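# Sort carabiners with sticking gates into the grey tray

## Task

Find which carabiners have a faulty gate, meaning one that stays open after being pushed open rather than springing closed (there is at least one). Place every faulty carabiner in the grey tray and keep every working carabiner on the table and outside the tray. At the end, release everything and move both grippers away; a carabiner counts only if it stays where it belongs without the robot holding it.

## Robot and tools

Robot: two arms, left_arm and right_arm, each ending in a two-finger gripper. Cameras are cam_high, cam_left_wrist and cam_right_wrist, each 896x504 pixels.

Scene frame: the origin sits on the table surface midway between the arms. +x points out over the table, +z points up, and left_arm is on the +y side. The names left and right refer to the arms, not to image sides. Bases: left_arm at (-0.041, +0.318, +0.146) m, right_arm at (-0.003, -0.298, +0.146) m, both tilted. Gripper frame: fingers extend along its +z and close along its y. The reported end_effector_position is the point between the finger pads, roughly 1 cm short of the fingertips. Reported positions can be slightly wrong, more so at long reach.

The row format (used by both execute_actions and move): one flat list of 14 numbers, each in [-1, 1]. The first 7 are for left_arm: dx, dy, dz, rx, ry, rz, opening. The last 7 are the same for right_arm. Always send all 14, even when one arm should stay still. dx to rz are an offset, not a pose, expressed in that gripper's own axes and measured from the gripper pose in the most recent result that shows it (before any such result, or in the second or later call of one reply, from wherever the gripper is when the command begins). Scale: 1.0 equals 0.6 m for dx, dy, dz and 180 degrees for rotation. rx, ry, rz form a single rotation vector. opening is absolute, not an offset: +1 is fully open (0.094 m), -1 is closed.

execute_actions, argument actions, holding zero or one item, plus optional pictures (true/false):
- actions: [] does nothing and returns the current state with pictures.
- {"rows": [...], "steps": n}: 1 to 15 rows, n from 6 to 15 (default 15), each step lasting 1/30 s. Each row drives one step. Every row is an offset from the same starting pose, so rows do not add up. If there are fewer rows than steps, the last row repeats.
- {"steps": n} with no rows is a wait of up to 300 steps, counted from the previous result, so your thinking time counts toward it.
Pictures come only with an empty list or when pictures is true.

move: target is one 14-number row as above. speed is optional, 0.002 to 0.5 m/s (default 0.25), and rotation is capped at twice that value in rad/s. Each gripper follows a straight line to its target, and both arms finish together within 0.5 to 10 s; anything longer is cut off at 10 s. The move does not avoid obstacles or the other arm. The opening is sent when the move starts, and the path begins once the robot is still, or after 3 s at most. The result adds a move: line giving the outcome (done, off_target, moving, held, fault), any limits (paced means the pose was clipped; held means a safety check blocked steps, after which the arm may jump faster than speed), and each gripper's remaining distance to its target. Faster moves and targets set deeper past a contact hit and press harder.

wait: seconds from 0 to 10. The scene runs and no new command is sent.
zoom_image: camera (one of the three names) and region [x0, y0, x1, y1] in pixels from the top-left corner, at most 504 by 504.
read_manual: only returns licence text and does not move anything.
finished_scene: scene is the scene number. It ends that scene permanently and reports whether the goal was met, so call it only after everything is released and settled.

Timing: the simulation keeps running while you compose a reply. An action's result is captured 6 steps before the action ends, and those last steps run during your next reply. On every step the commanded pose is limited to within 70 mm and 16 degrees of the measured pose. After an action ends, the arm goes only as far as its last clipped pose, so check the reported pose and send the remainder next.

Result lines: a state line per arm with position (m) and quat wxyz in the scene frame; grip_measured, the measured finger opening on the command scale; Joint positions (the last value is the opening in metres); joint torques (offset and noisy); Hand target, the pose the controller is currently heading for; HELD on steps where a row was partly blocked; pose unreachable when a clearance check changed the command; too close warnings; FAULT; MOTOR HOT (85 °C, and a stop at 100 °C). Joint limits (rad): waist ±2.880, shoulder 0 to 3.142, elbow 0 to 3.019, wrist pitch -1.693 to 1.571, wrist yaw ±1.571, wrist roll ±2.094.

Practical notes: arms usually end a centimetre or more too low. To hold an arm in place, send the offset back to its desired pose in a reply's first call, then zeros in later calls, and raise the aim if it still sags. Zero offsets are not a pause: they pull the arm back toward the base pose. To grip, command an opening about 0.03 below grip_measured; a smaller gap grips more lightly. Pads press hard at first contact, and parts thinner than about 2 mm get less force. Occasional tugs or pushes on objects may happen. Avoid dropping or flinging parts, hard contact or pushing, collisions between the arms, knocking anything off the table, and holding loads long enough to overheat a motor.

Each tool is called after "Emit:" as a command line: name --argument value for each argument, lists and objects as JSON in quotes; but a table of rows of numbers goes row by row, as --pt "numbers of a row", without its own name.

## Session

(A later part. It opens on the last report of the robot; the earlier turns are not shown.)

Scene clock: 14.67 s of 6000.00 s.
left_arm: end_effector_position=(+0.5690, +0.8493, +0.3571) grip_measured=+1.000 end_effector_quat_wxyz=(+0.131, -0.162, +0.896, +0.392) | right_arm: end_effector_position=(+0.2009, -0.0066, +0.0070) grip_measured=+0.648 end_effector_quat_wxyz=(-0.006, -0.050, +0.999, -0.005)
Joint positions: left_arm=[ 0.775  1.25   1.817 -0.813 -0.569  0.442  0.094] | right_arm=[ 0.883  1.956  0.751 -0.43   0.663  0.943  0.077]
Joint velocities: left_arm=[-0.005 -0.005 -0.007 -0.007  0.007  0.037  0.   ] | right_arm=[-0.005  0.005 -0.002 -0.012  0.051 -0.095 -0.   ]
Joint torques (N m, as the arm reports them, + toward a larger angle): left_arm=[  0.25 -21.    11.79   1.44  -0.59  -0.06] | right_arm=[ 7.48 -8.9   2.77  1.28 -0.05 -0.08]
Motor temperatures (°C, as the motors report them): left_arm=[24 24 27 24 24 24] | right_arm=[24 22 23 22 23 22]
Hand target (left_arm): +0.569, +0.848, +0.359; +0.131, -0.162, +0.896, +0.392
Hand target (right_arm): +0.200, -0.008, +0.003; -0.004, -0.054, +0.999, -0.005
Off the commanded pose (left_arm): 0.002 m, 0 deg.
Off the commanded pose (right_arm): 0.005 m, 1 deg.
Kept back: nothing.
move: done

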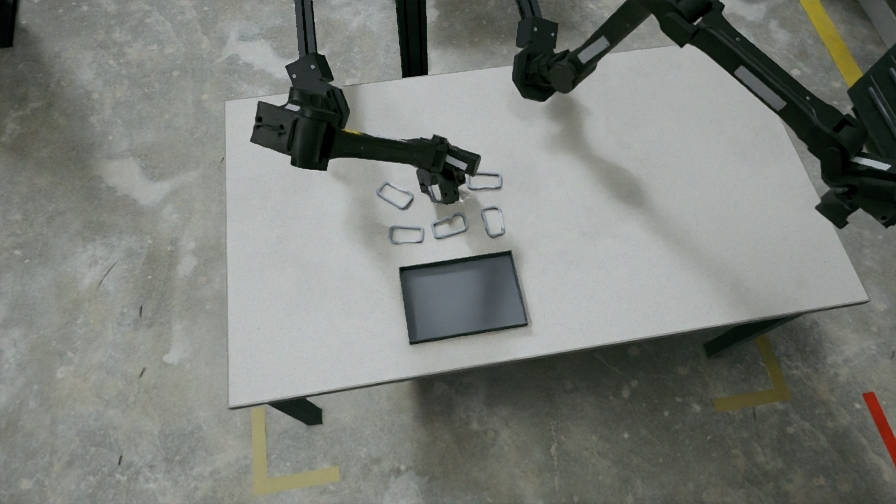

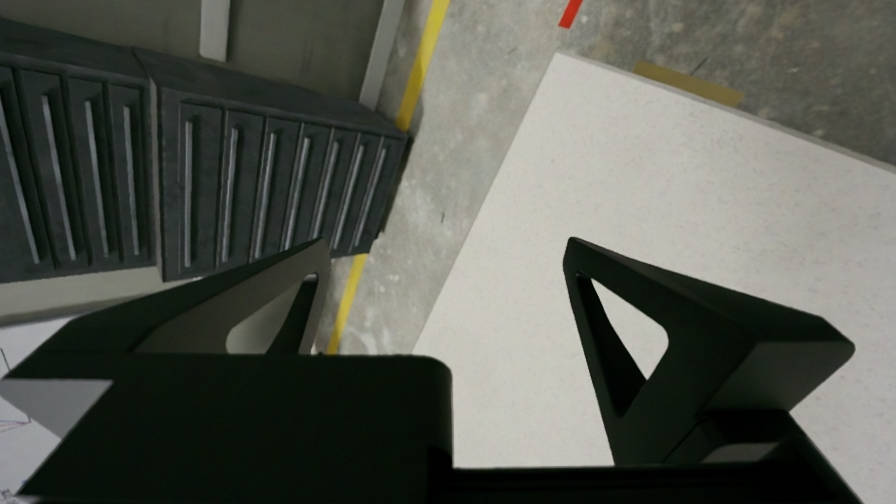

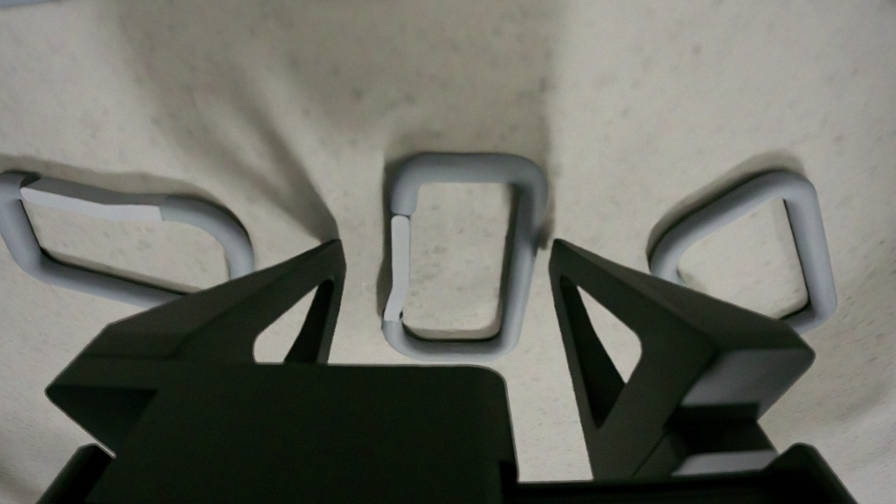

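Emit:
move --target '[0,0,-0.004,0,0,0,1,0.005,-0.008,0.009,0,0,0,-0.42]'

Emit:
move --target '[0,0,0,0,0,0,1,0,0,0,0,0,0,0.6]'

Scene clock: 15.63 s of 6000.00 s.
left_arm: end_effector_position=(+0.5690, +0.8493, +0.3571) grip_measured=+1.000 end_effector_quat_wxyz=(+0.131, -0.162, +0.896, +0.392) | right_arm: end_effector_position=(+0.2006, -0.0069, +0.0068) grip_measured=-0.272 end_effector_quat_wxyz=(-0.005, -0.051, +0.999, -0.004)
Joint positions: left_arm=[ 0.775  1.25   1.817 -0.813 -0.569  0.442  0.094] | right_arm=[ 0.883  1.956  0.748 -0.426  0.663  0.939  0.034]
Joint velocities: left_arm=[ 0.005 -0.005 -0.007 -0.017 -0.081 -0.037  0.   ] | right_arm=[ 0.005 -0.005 -0.002 -0.007  0.037  0.095 -0.   ]
Joint torques (N m, as the arm reports them, + toward a larger angle): left_arm=[  0.25 -20.98  11.8    1.45  -0.59  -0.06] | right_arm=[ 6.98 -9.14  2.14  1.45 -0.18 -0.05]
Motor temperatures (°C, as the motors report them): left_arm=[24 24 27 24 24 24] | right_arm=[24 22 23 22 23 22]
Hand target (left_arm): +0.569, +0.848, +0.359; +0.131, -0.162, +0.896, +0.392
Hand target (right_arm): +0.198, -0.012, +0.002; -0.006, -0.050, +0.999, -0.005
Off the commanded pose (left_arm): 0.002 m, 0 deg.
Off the commanded pose (right_arm): 0.007 m, 0 deg.
Kept back: nothing.
move: done

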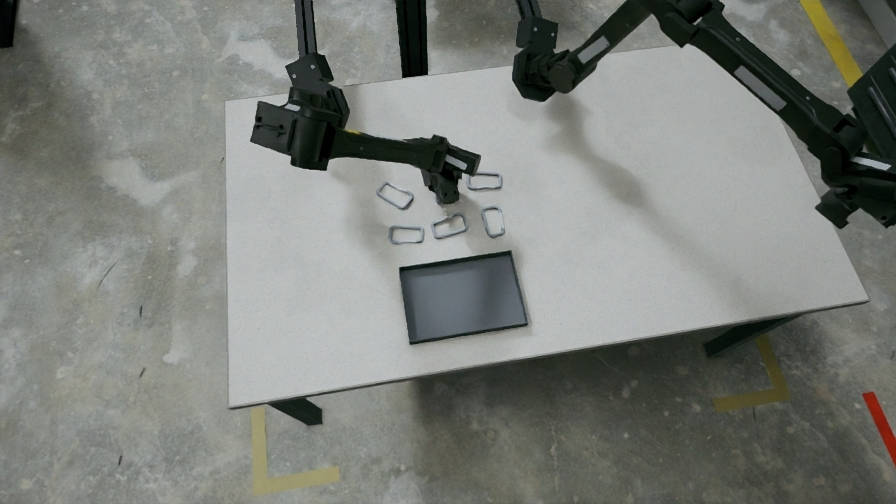

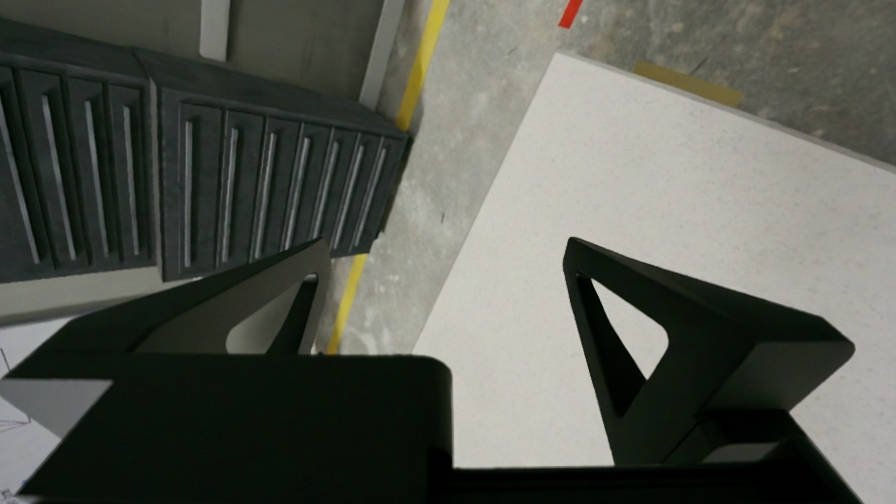

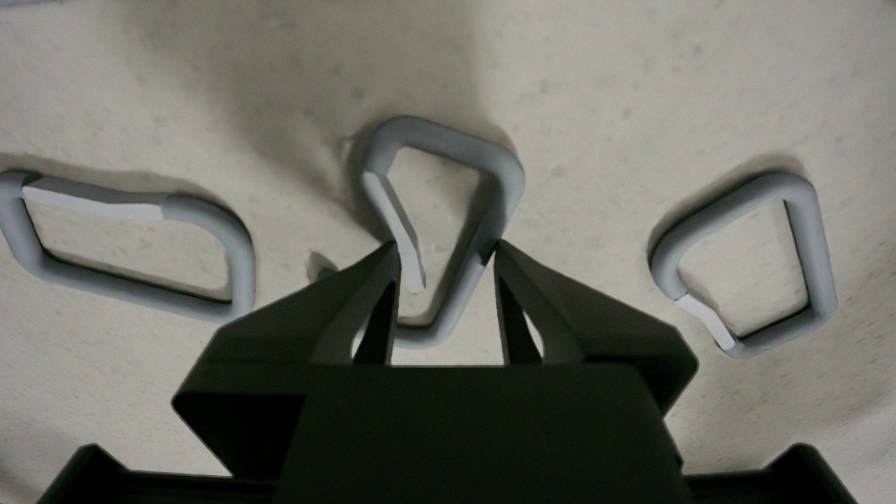

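Scene clock: 16.13 s of 6000.00 s.
left_arm: end_effector_position=(+0.5690, +0.8493, +0.3571) grip_measured=+1.000 end_effector_quat_wxyz=(+0.131, -0.162, +0.896, +0.392) | right_arm: end_effector_position=(+0.2005, -0.0068, +0.0068) grip_measured=+0.598 end_effector_quat_wxyz=(-0.005, -0.051, +0.999, -0.004)
Joint positions: left_arm=[ 0.775  1.25   1.817 -0.813 -0.569  0.442  0.094] | right_arm=[ 0.883  1.956  0.748 -0.426  0.663  0.939  0.075]
Joint velocities: left_arm=[-0.005 -0.005 -0.007 -0.012  0.007  0.022  0.   ] | right_arm=[ 0.015 -0.015  0.002 -0.002 -0.037 -0.051 -0.   ]
Joint torques (N m, as the arm reports them, + toward a larger angle): left_arm=[  0.49 -20.74  11.95   1.57  -0.44  -0.06] | right_arm=[ 7.4  -9.42  3.23  0.37 -0.17  0.03]
Motor temperatures (°C, as the motors report them): left_arm=[24 24 28 24 24 24] | right_arm=[24 22 23 22 23 22]
Hand target (left_arm): +0.569, +0.849, +0.357; +0.131, -0.162, +0.896, +0.392
Hand target (right_arm): +0.201, -0.007, +0.007; -0.005, -0.051, +0.999, -0.004
Off the commanded pose (left_arm): 0.000 m, 0 deg.
Off the commanded pose (right_arm): 0.000 m, 0 deg.
Kept back: nothing.
move: done

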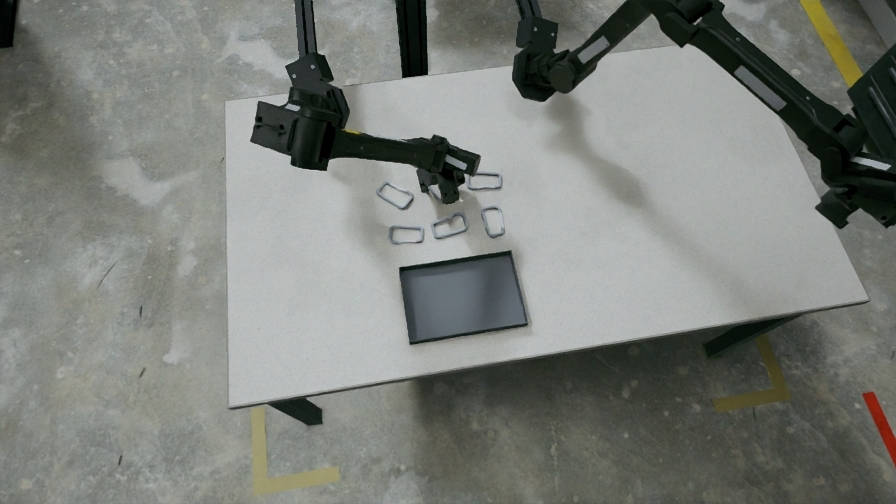

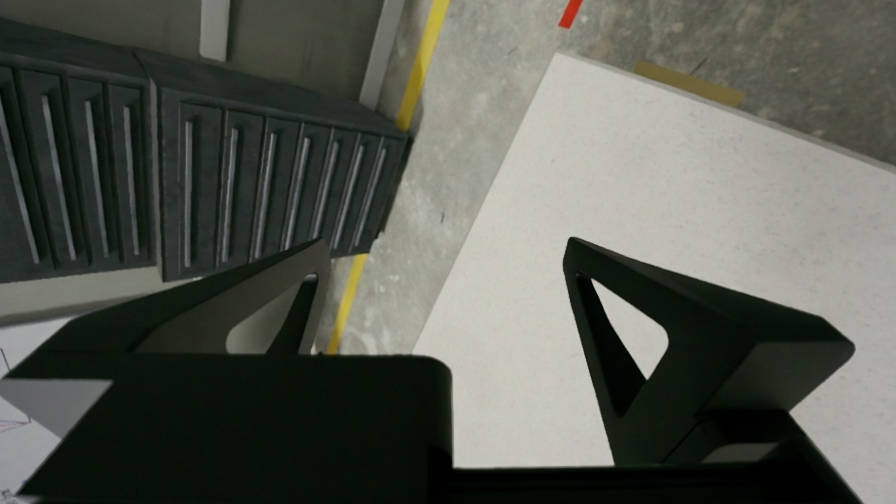

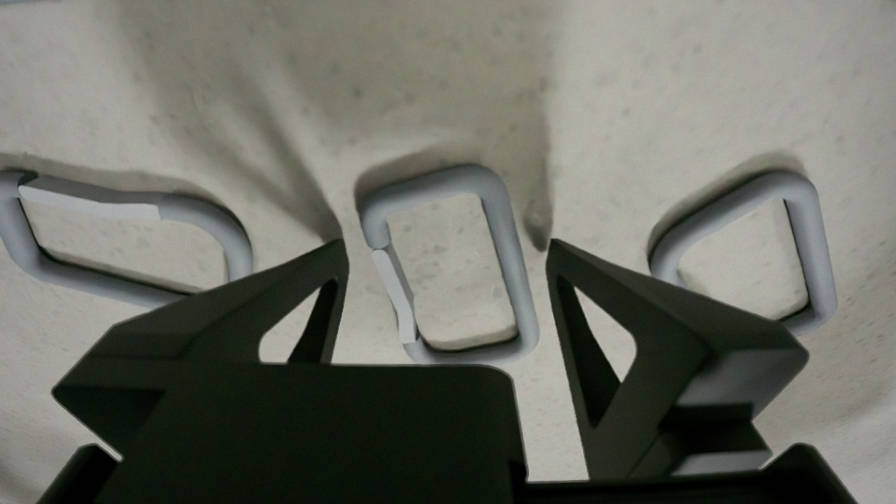

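Emit:
move --target '[0,0,-0.004,0,0,0,1,0,0,-0.075,0,0,0,0.65]' --speed 0.25

Emit:
move --target '[0,0,0,0,0,0,1,0.02,-0.215,-0.01,0,0,-0.237,0.65]' --speed 0.35

Scene clock: 17.43 s of 6000.00 s.
left_arm: end_effector_position=(+0.5690, +0.8493, +0.3571) grip_measured=+1.000 end_effector_quat_wxyz=(+0.131, -0.162, +0.896, +0.392) | right_arm: end_effector_position=(+0.1970, -0.0141, +0.0425) grip_measured=+0.647 end_effector_quat_wxyz=(-0.007, -0.058, +0.998, -0.012)
Joint positions: left_arm=[ 0.775  1.25   1.817 -0.813 -0.569  0.442  0.094] | right_arm=[ 0.946  1.875  0.748 -0.575  0.661  1.017  0.077]
Joint velocities: left_arm=[ 0.005 -0.005  0.012  0.022  0.051  0.007  0.   ] | right_arm=[-0.015 -0.015 -0.002  0.002 -0.022 -0.022 -0.   ]
Joint torques (N m, as the arm reports them, + toward a larger angle): left_arm=[  0.23 -21.02  11.79   1.44  -0.59  -0.06] | right_arm=[  8.06 -10.16   4.92  -0.41  -0.31   0.15]
Motor temperatures (°C, as the motors report them): left_arm=[24 25 28 24 24 24] | right_arm=[24 22 23 22 23 22]
Hand target (left_arm): +0.569, +0.848, +0.359; +0.131, -0.162, +0.896, +0.392
Hand target (right_arm): +0.201, -0.007, +0.051; -0.004, -0.051, +0.999, -0.005
Off the commanded pose (left_arm): 0.002 m, 0 deg.
Off the commanded pose (right_arm): 0.013 m, 1 deg.
Kept back: nothing.
move: off_target (right_arm)

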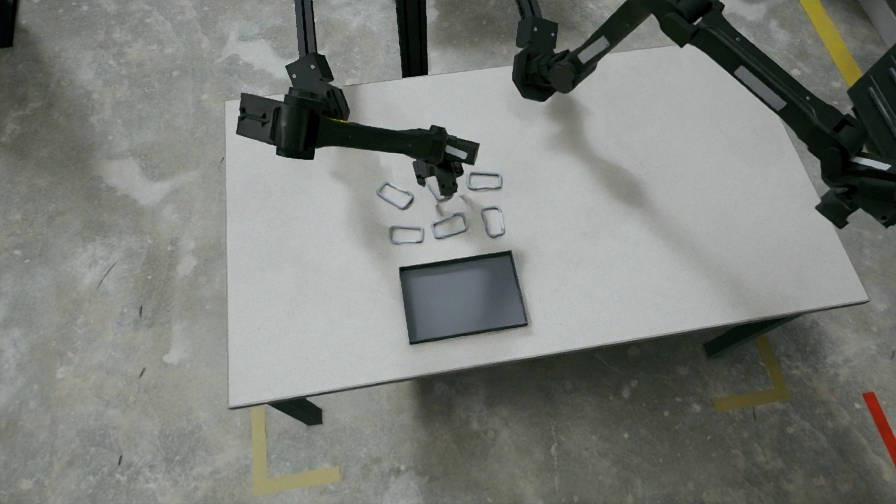

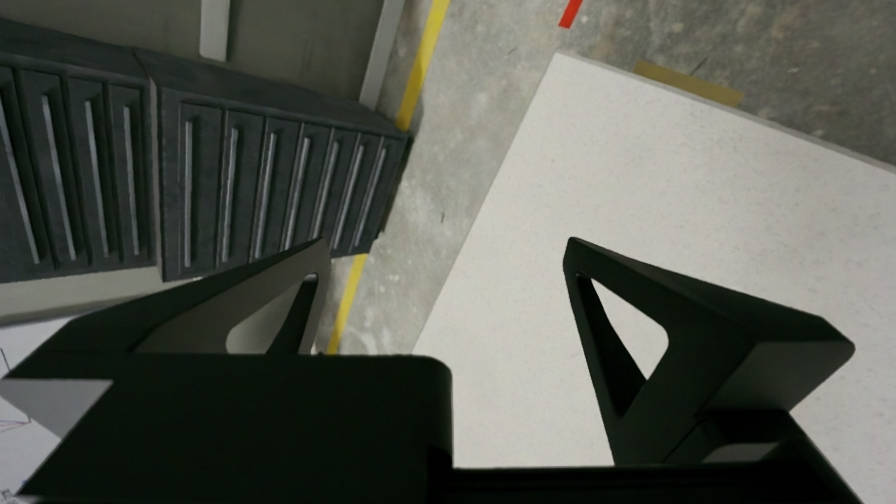

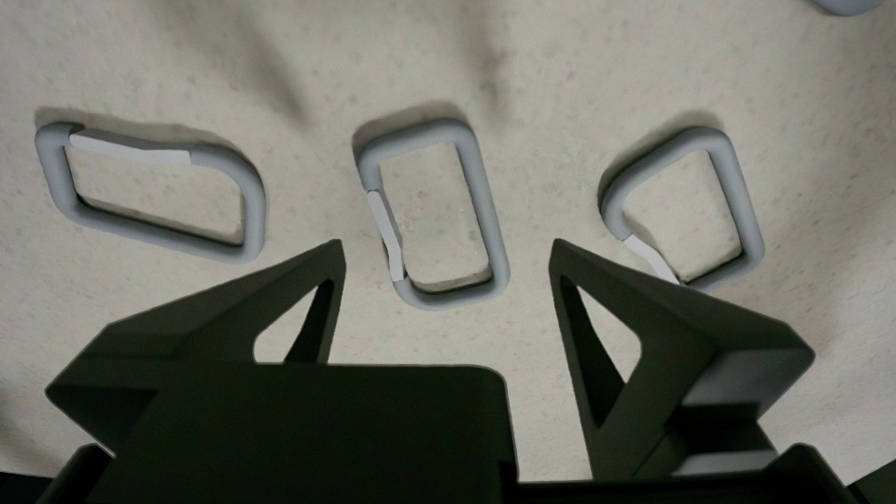

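Scene clock: 19.23 s of 6000.00 s.
left_arm: end_effector_position=(+0.5690, +0.8493, +0.3571) grip_measured=+1.000 end_effector_quat_wxyz=(+0.131, -0.162, +0.896, +0.392) | right_arm: end_effector_position=(+0.1942, -0.1421, +0.0516) grip_measured=+0.648 end_effector_quat_wxyz=(-0.018, -0.421, +0.907, -0.012)
Joint positions: left_arm=[ 0.775  1.25   1.817 -0.813 -0.569  0.442  0.094] | right_arm=[ 0.794  1.508  0.443 -0.536  0.673  0.083  0.077]
Joint velocities: left_arm=[-0.005 -0.005 -0.002  0.007 -0.007 -0.037  0.   ] | right_arm=[-0.015  0.015  0.002 -0.002  0.007 -0.095 -0.001]
Joint torques (N m, as the arm reports them, + toward a larger angle): left_arm=[  0.44 -20.7   11.95   1.56  -0.44  -0.06] | right_arm=[ 3.81 -6.61  2.99  1.25 -0.39 -0.1 ]
Motor temperatures (°C, as the motors report them): left_arm=[24 25 28 24 24 24] | right_arm=[24 22 22 22 23 22]
Hand target (left_arm): +0.569, +0.849, +0.357; +0.131, -0.162, +0.896, +0.392
Hand target (right_arm): +0.197, -0.143, +0.051; -0.012, -0.417, +0.909, -0.007
Off the commanded pose (left_arm): 0.000 m, 0 deg.
Off the commanded pose (right_arm): 0.006 m, 1 deg.
Kept back: nothing.
move: done

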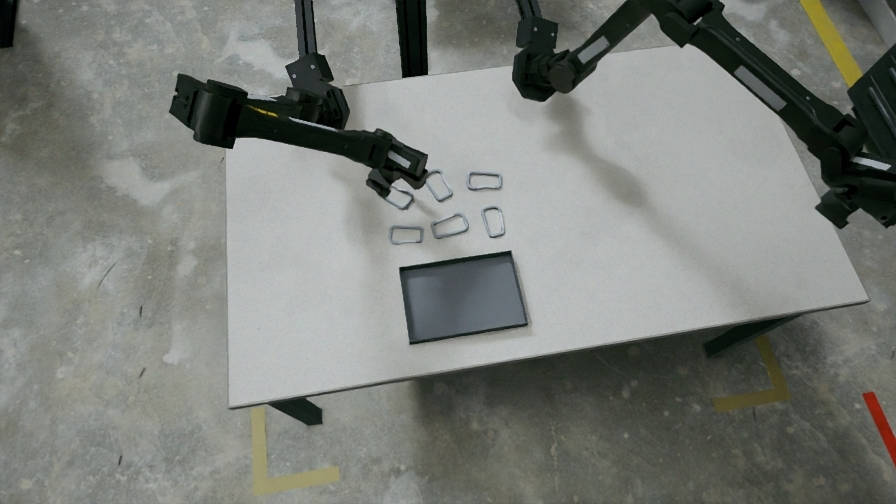

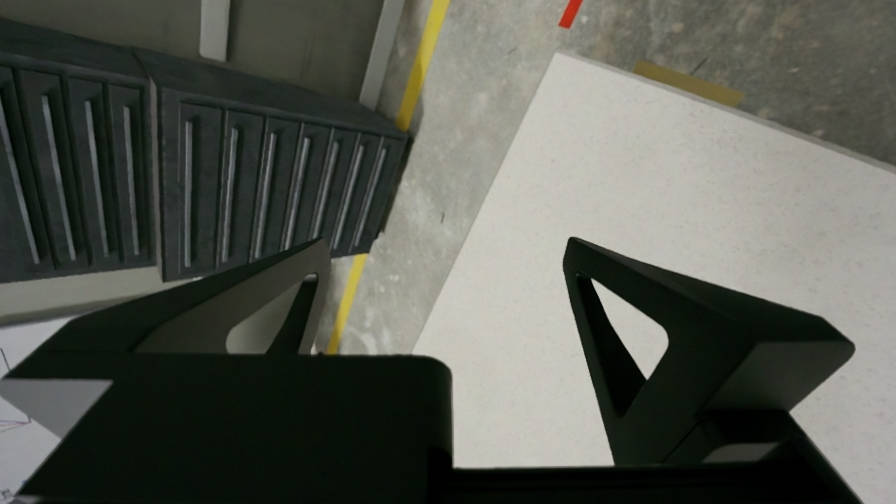

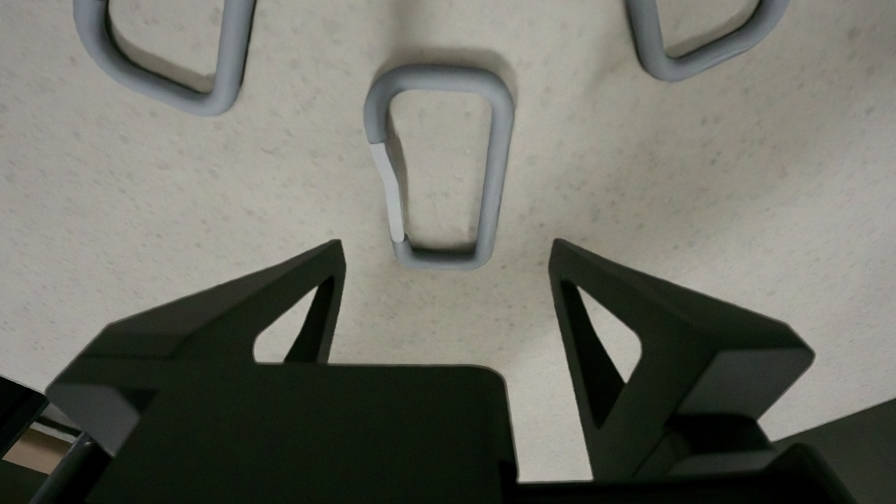

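Emit:
move --target '[0,0,-0.004,0,0,0,1,-0.006,0.004,0.085,0,-0.01,0,0.65]' --speed 0.1

Scene clock: 20.53 s of 6000.00 s.
left_arm: end_effector_position=(+0.5690, +0.8493, +0.3571) grip_measured=+1.000 end_effector_quat_wxyz=(+0.131, -0.162, +0.896, +0.392) | right_arm: end_effector_position=(+0.1946, -0.1379, +0.0046) grip_measured=+0.648 end_effector_quat_wxyz=(-0.005, -0.421, +0.907, -0.006)
Joint positions: left_arm=[ 0.775  1.25   1.817 -0.813 -0.569  0.442  0.094] | right_arm=[ 0.685  1.656  0.408 -0.233  0.67  -0.078  0.077]
Joint velocities: left_arm=[-0.005 -0.005 -0.012 -0.012 -0.007  0.022  0.   ] | right_arm=[ 0.005 -0.015 -0.002  0.007  0.007 -0.066 -0.003]
Joint torques (N m, as the arm reports them, + toward a larger angle): left_arm=[  0.25 -21.02  11.78   1.43  -0.6   -0.06] | right_arm=[ 4.44 -5.7   1.6   1.39 -0.33 -0.04]
Motor temperatures (°C, as the motors report them): left_arm=[24 25 28 24 24 24] | right_arm=[24 22 22 22 23 22]
Hand target (left_arm): +0.569, +0.848, +0.359; +0.131, -0.162, +0.896, +0.392
Hand target (right_arm): +0.193, -0.139, +0.002; -0.004, -0.421, +0.907, -0.005
Off the commanded pose (left_arm): 0.002 m, 0 deg.
Off the commanded pose (right_arm): 0.005 m, 0 deg.
Kept back: nothing.
move: done

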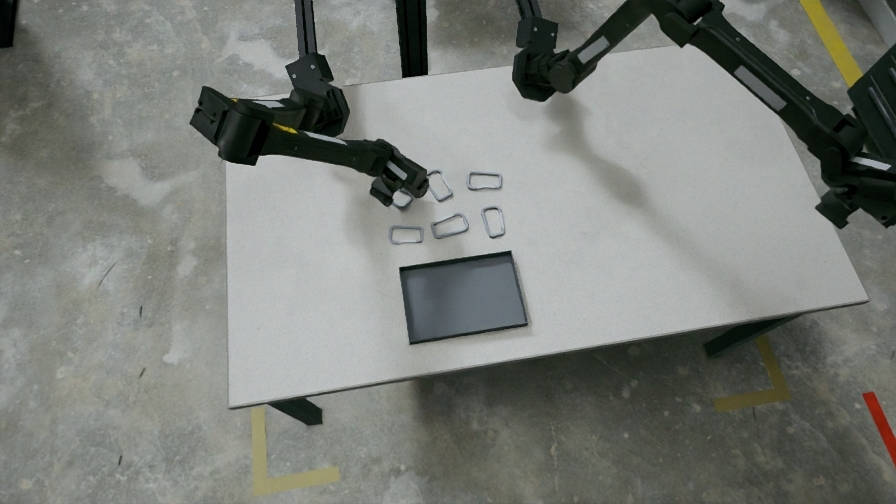

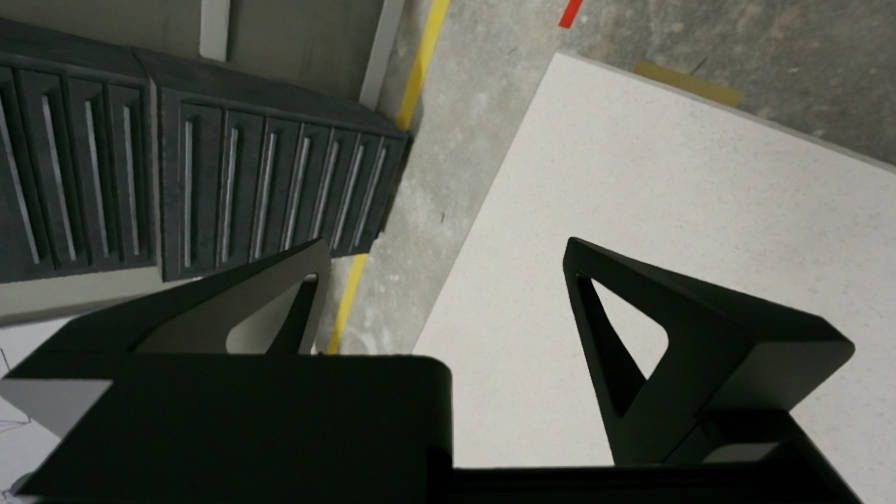

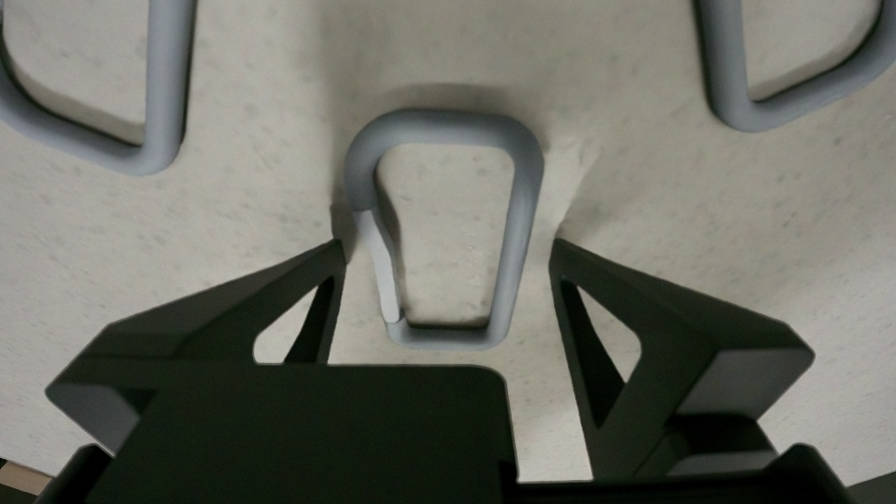

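Emit:
move --target '[0,0,-0.004,0,0,0,1,0,0,0,0,0,0,-0.42]'

Emit:
move --target '[0,0,0,0,0,0,1,0,0,0,0,0,0,0.65]'

Scene clock: 21.47 s of 6000.00 s.
left_arm: end_effector_position=(+0.5690, +0.8493, +0.3571) grip_measured=+1.000 end_effector_quat_wxyz=(+0.131, -0.162, +0.896, +0.392) | right_arm: end_effector_position=(+0.1946, -0.1379, +0.0046) grip_measured=-0.356 end_effector_quat_wxyz=(-0.005, -0.422, +0.907, -0.006)
Joint positions: left_arm=[ 0.775  1.25   1.817 -0.813 -0.569  0.442  0.094] | right_arm=[ 0.685  1.656  0.408 -0.232  0.67  -0.08   0.03 ]
Joint velocities: left_arm=[-0.005  0.005 -0.007 -0.007 -0.051  0.037  0.   ] | right_arm=[-0.005  0.005 -0.002 -0.017 -0.007  0.022  0.001]
Joint torques (N m, as the arm reports them, + toward a larger angle): left_arm=[  0.2  -21.03  11.79   1.44  -0.59  -0.06] | right_arm=[ 4.85 -6.5   2.2   0.5  -0.25  0.06]
Motor temperatures (°C, as the motors report them): left_arm=[24 25 28 24 24 24] | right_arm=[24 22 22 22 23 22]
Hand target (left_arm): +0.569, +0.848, +0.359; +0.131, -0.162, +0.896, +0.392
Hand target (right_arm): +0.195, -0.138, +0.005; -0.005, -0.421, +0.907, -0.006
Off the commanded pose (left_arm): 0.002 m, 0 deg.
Off the commanded pose (right_arm): 0.000 m, 0 deg.
Kept back: nothing.
move: done

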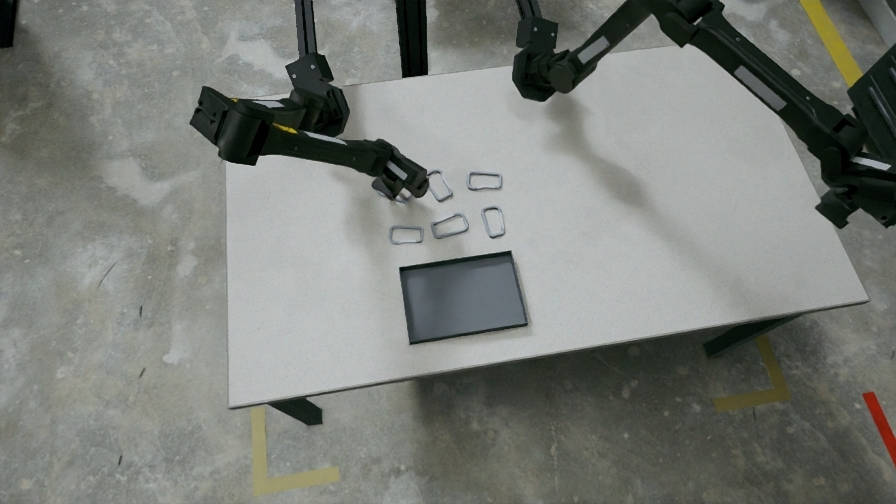

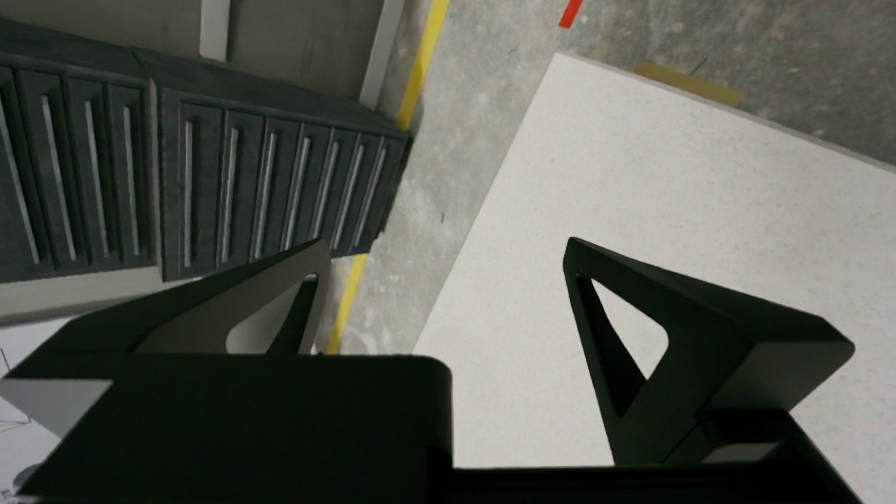

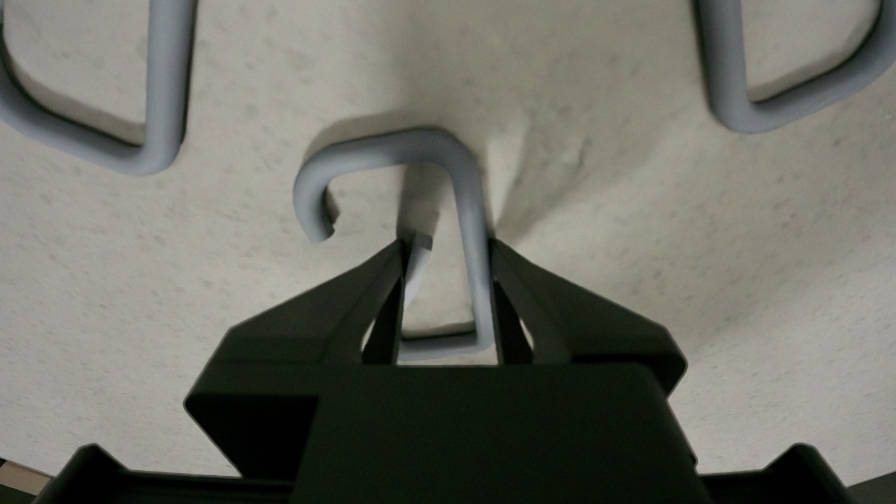

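Scene clock: 21.97 s of 6000.00 s.
left_arm: end_effector_position=(+0.5690, +0.8493, +0.3571) grip_measured=+1.000 end_effector_quat_wxyz=(+0.131, -0.162, +0.896, +0.392) | right_arm: end_effector_position=(+0.1946, -0.1378, +0.0046) grip_measured=+0.647 end_effector_quat_wxyz=(-0.005, -0.422, +0.907, -0.006)
Joint positions: left_arm=[ 0.775  1.25   1.817 -0.813 -0.569  0.442  0.094] | right_arm=[ 0.685  1.656  0.408 -0.232  0.669 -0.08   0.077]
Joint velocities: left_arm=[ 0.005 -0.005 -0.002 -0.007  0.037 -0.051  0.   ] | right_arm=[-0.005  0.005 -0.002  0.007 -0.037  0.007 -0.001]
Joint torques (N m, as the arm reports them, + toward a larger angle): left_arm=[  0.48 -20.74  11.95   1.56  -0.44  -0.05] | right_arm=[ 4.63 -6.37  2.14  0.48 -0.21  0.03]
Motor temperatures (°C, as the motors report them): left_arm=[24 25 28 24 24 24] | right_arm=[24 22 22 22 23 22]
Hand target (left_arm): +0.569, +0.849, +0.357; +0.131, -0.162, +0.896, +0.392
Hand target (right_arm): +0.195, -0.138, +0.005; -0.005, -0.422, +0.907, -0.006
Off the commanded pose (left_arm): 0.000 m, 0 deg.
Off the commanded pose (right_arm): 0.000 m, 0 deg.
Kept back: nothing.
move: done

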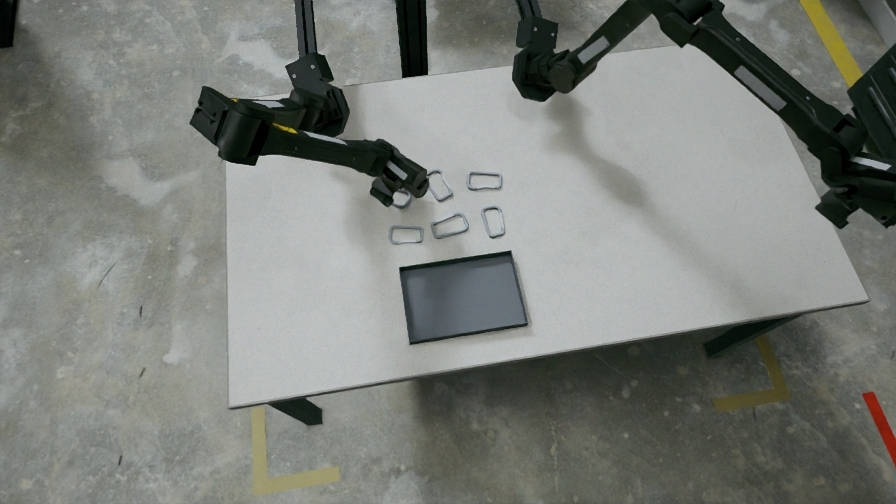

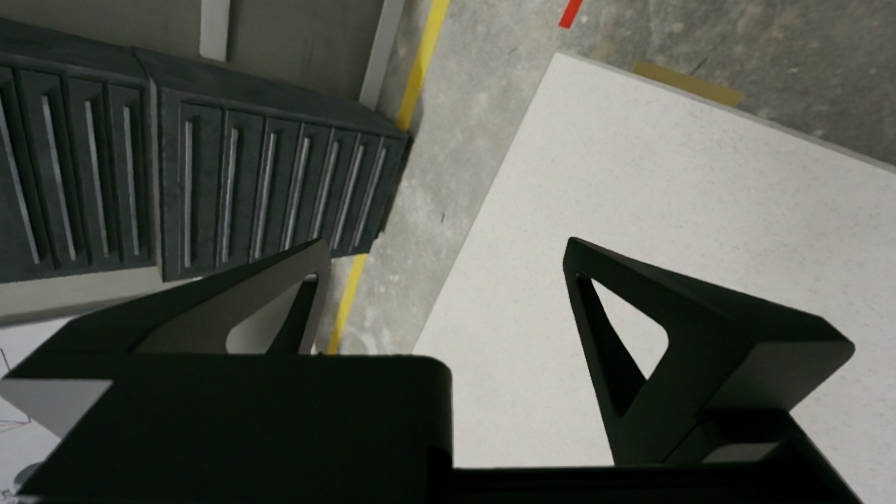

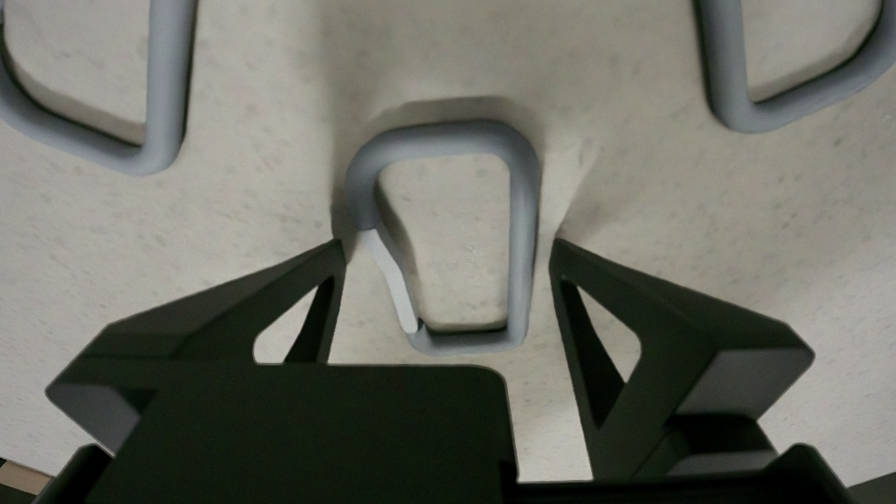

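Emit:
move --target '[0,0,-0.004,0,0,0,1,0,0,-0.075,0,0,0,0.75]' --speed 0.25

Emit:
move --target '[0,0,0,0,0,0,1,-0.191,-0.17,-0.025,0,0,-0.164,0.7]' --speed 0.35

Scene clock: 23.20 s of 6000.00 s.
left_arm: end_effector_position=(+0.5690, +0.8493, +0.3571) grip_measured=+1.000 end_effector_quat_wxyz=(+0.131, -0.162, +0.896, +0.392) | right_arm: end_effector_position=(+0.1865, -0.1457, +0.0425) grip_measured=+0.748 end_effector_quat_wxyz=(-0.013, -0.429, +0.903, -0.009)
Joint positions: left_arm=[ 0.775  1.25   1.817 -0.813 -0.569  0.442  0.094] | right_arm=[ 0.783  1.524  0.408 -0.463  0.672  0.043  0.082]
Joint velocities: left_arm=[-0.015 -0.015 -0.022 -0.007 -0.081  0.051  0.   ] | right_arm=[-0.005 -0.015 -0.012 -0.007  0.007  0.037  0.   ]
Joint torques (N m, as the arm reports them, + toward a larger angle): left_arm=[  0.24 -21.03  11.78   1.45  -0.59  -0.07] | right_arm=[ 5.41 -6.19  4.71 -0.32 -0.09  0.12]
Motor temperatures (°C, as the motors report them): left_arm=[24 25 28 24 24 24] | right_arm=[24 22 22 22 23 22]
Hand target (left_arm): +0.569, +0.848, +0.359; +0.131, -0.162, +0.896, +0.392
Hand target (right_arm): +0.195, -0.137, +0.049; -0.004, -0.422, +0.907, -0.007
Off the commanded pose (left_arm): 0.002 m, 0 deg.
Off the commanded pose (right_arm): 0.014 m, 1 deg.
Kept back: nothing.
move: off_target (right_arm)

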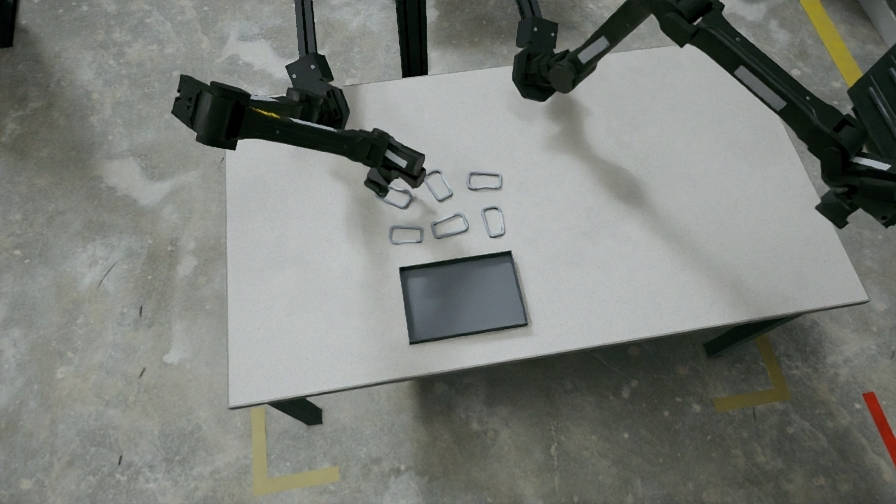

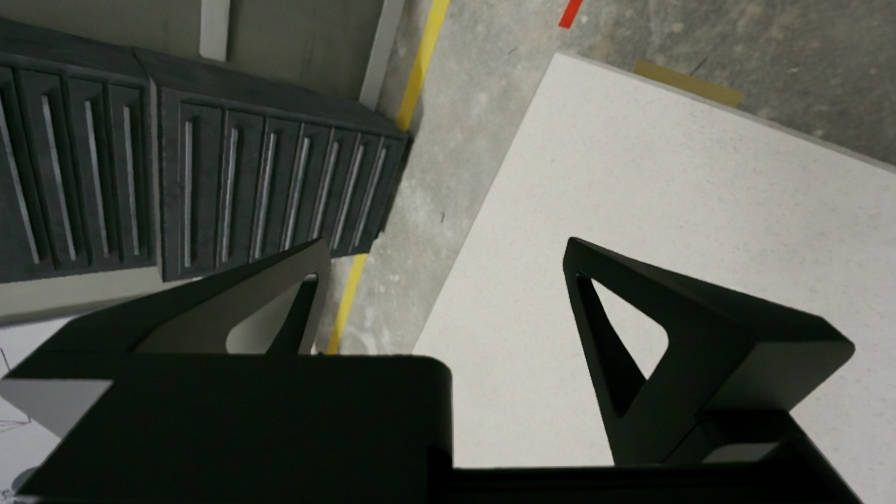

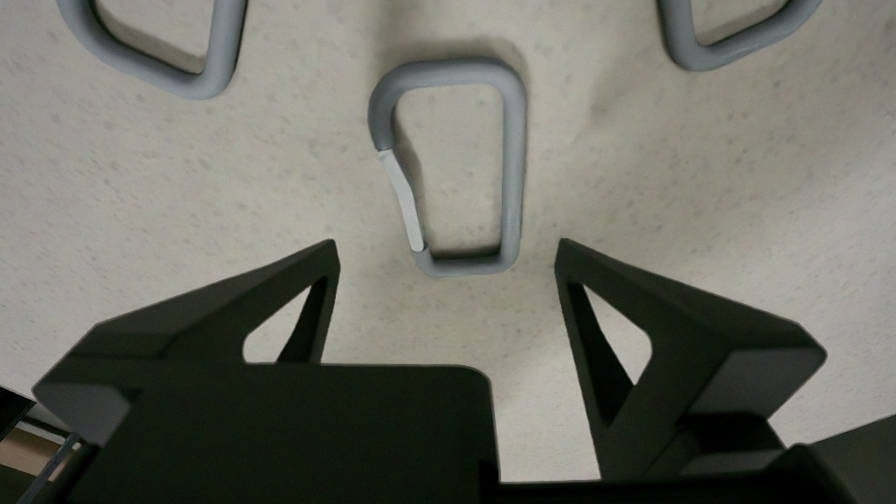

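Scene clock: 24.67 s of 6000.00 s.
left_arm: end_effector_position=(+0.5690, +0.8493, +0.3571) grip_measured=+1.000 end_effector_quat_wxyz=(+0.131, -0.162, +0.896, +0.392) | right_arm: end_effector_position=(+0.3305, -0.1227, +0.0540) grip_measured=+0.702 end_effector_quat_wxyz=(-0.011, -0.640, +0.768, -0.005)
Joint positions: left_arm=[ 0.775  1.25   1.817 -0.813 -0.569  0.442  0.094] | right_arm=[ 0.58   1.516  0.728 -0.622  0.656 -0.723  0.08 ]
Joint velocities: left_arm=[-0.015  0.005 -0.007 -0.002 -0.037 -0.081  0.   ] | right_arm=[-0.005 -0.005  0.017 -0.007  0.007  0.022 -0.001]
Joint torques (N m, as the arm reports them, + toward a larger angle): left_arm=[  0.5  -20.73  11.95   1.56  -0.44  -0.06] | right_arm=[ 5.28 -8.01  5.59 -0.3  -0.43 -0.07]
Motor temperatures (°C, as the motors report them): left_arm=[24 25 28 24 24 24] | right_arm=[24 22 22 22 23 22]
Hand target (left_arm): +0.569, +0.849, +0.357; +0.131, -0.162, +0.896, +0.392
Hand target (right_arm): +0.337, -0.122, +0.054; -0.015, -0.644, +0.765, -0.003
Off the commanded pose (left_arm): 0.000 m, 0 deg.
Off the commanded pose (right_arm): 0.008 m, 1 deg.
Kept back: nothing.
move: done

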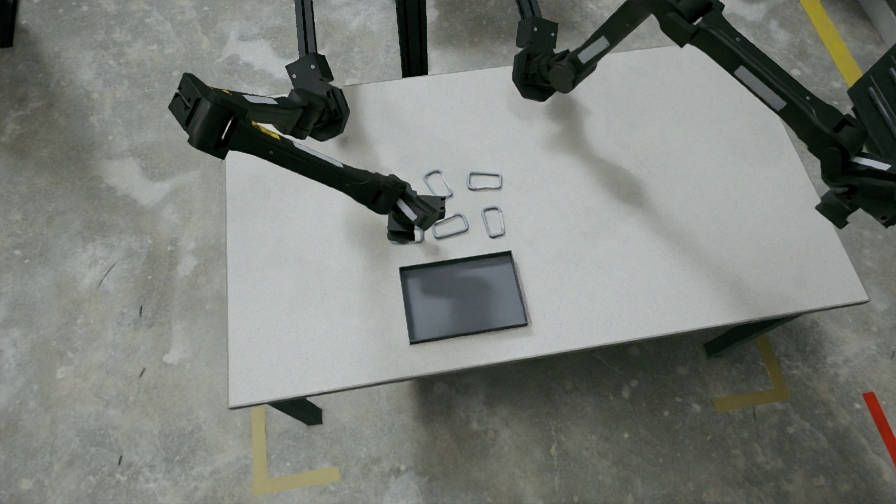

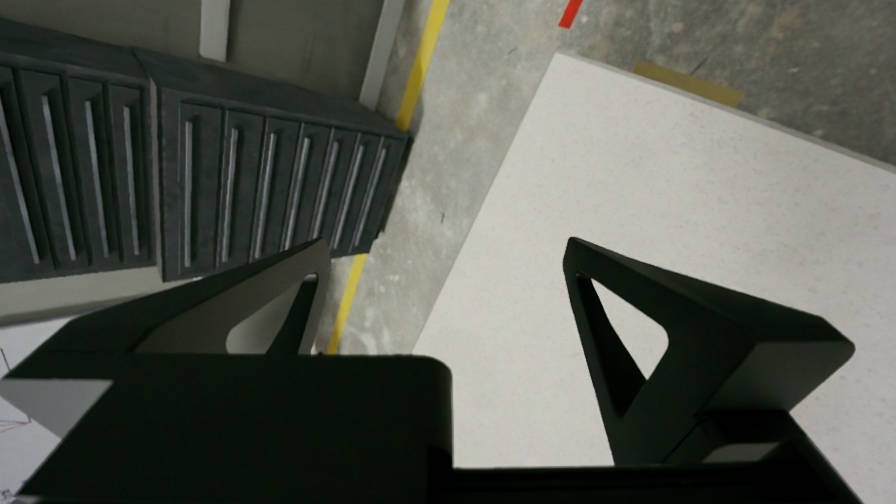

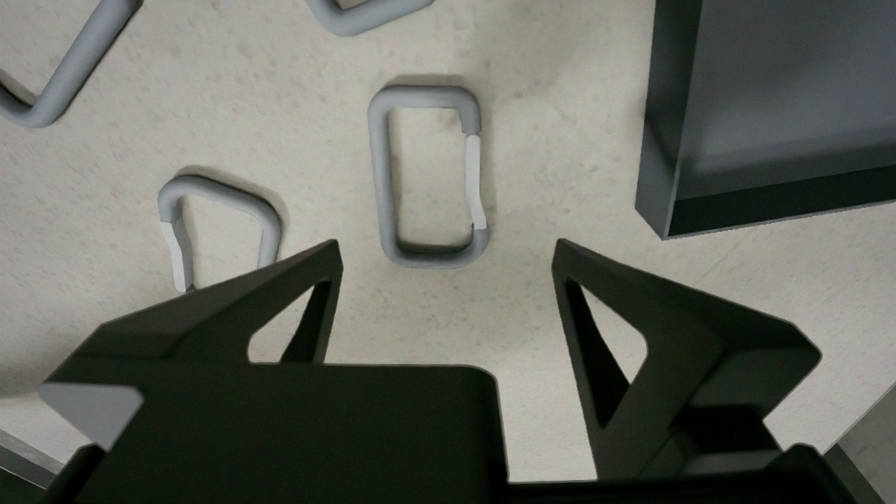

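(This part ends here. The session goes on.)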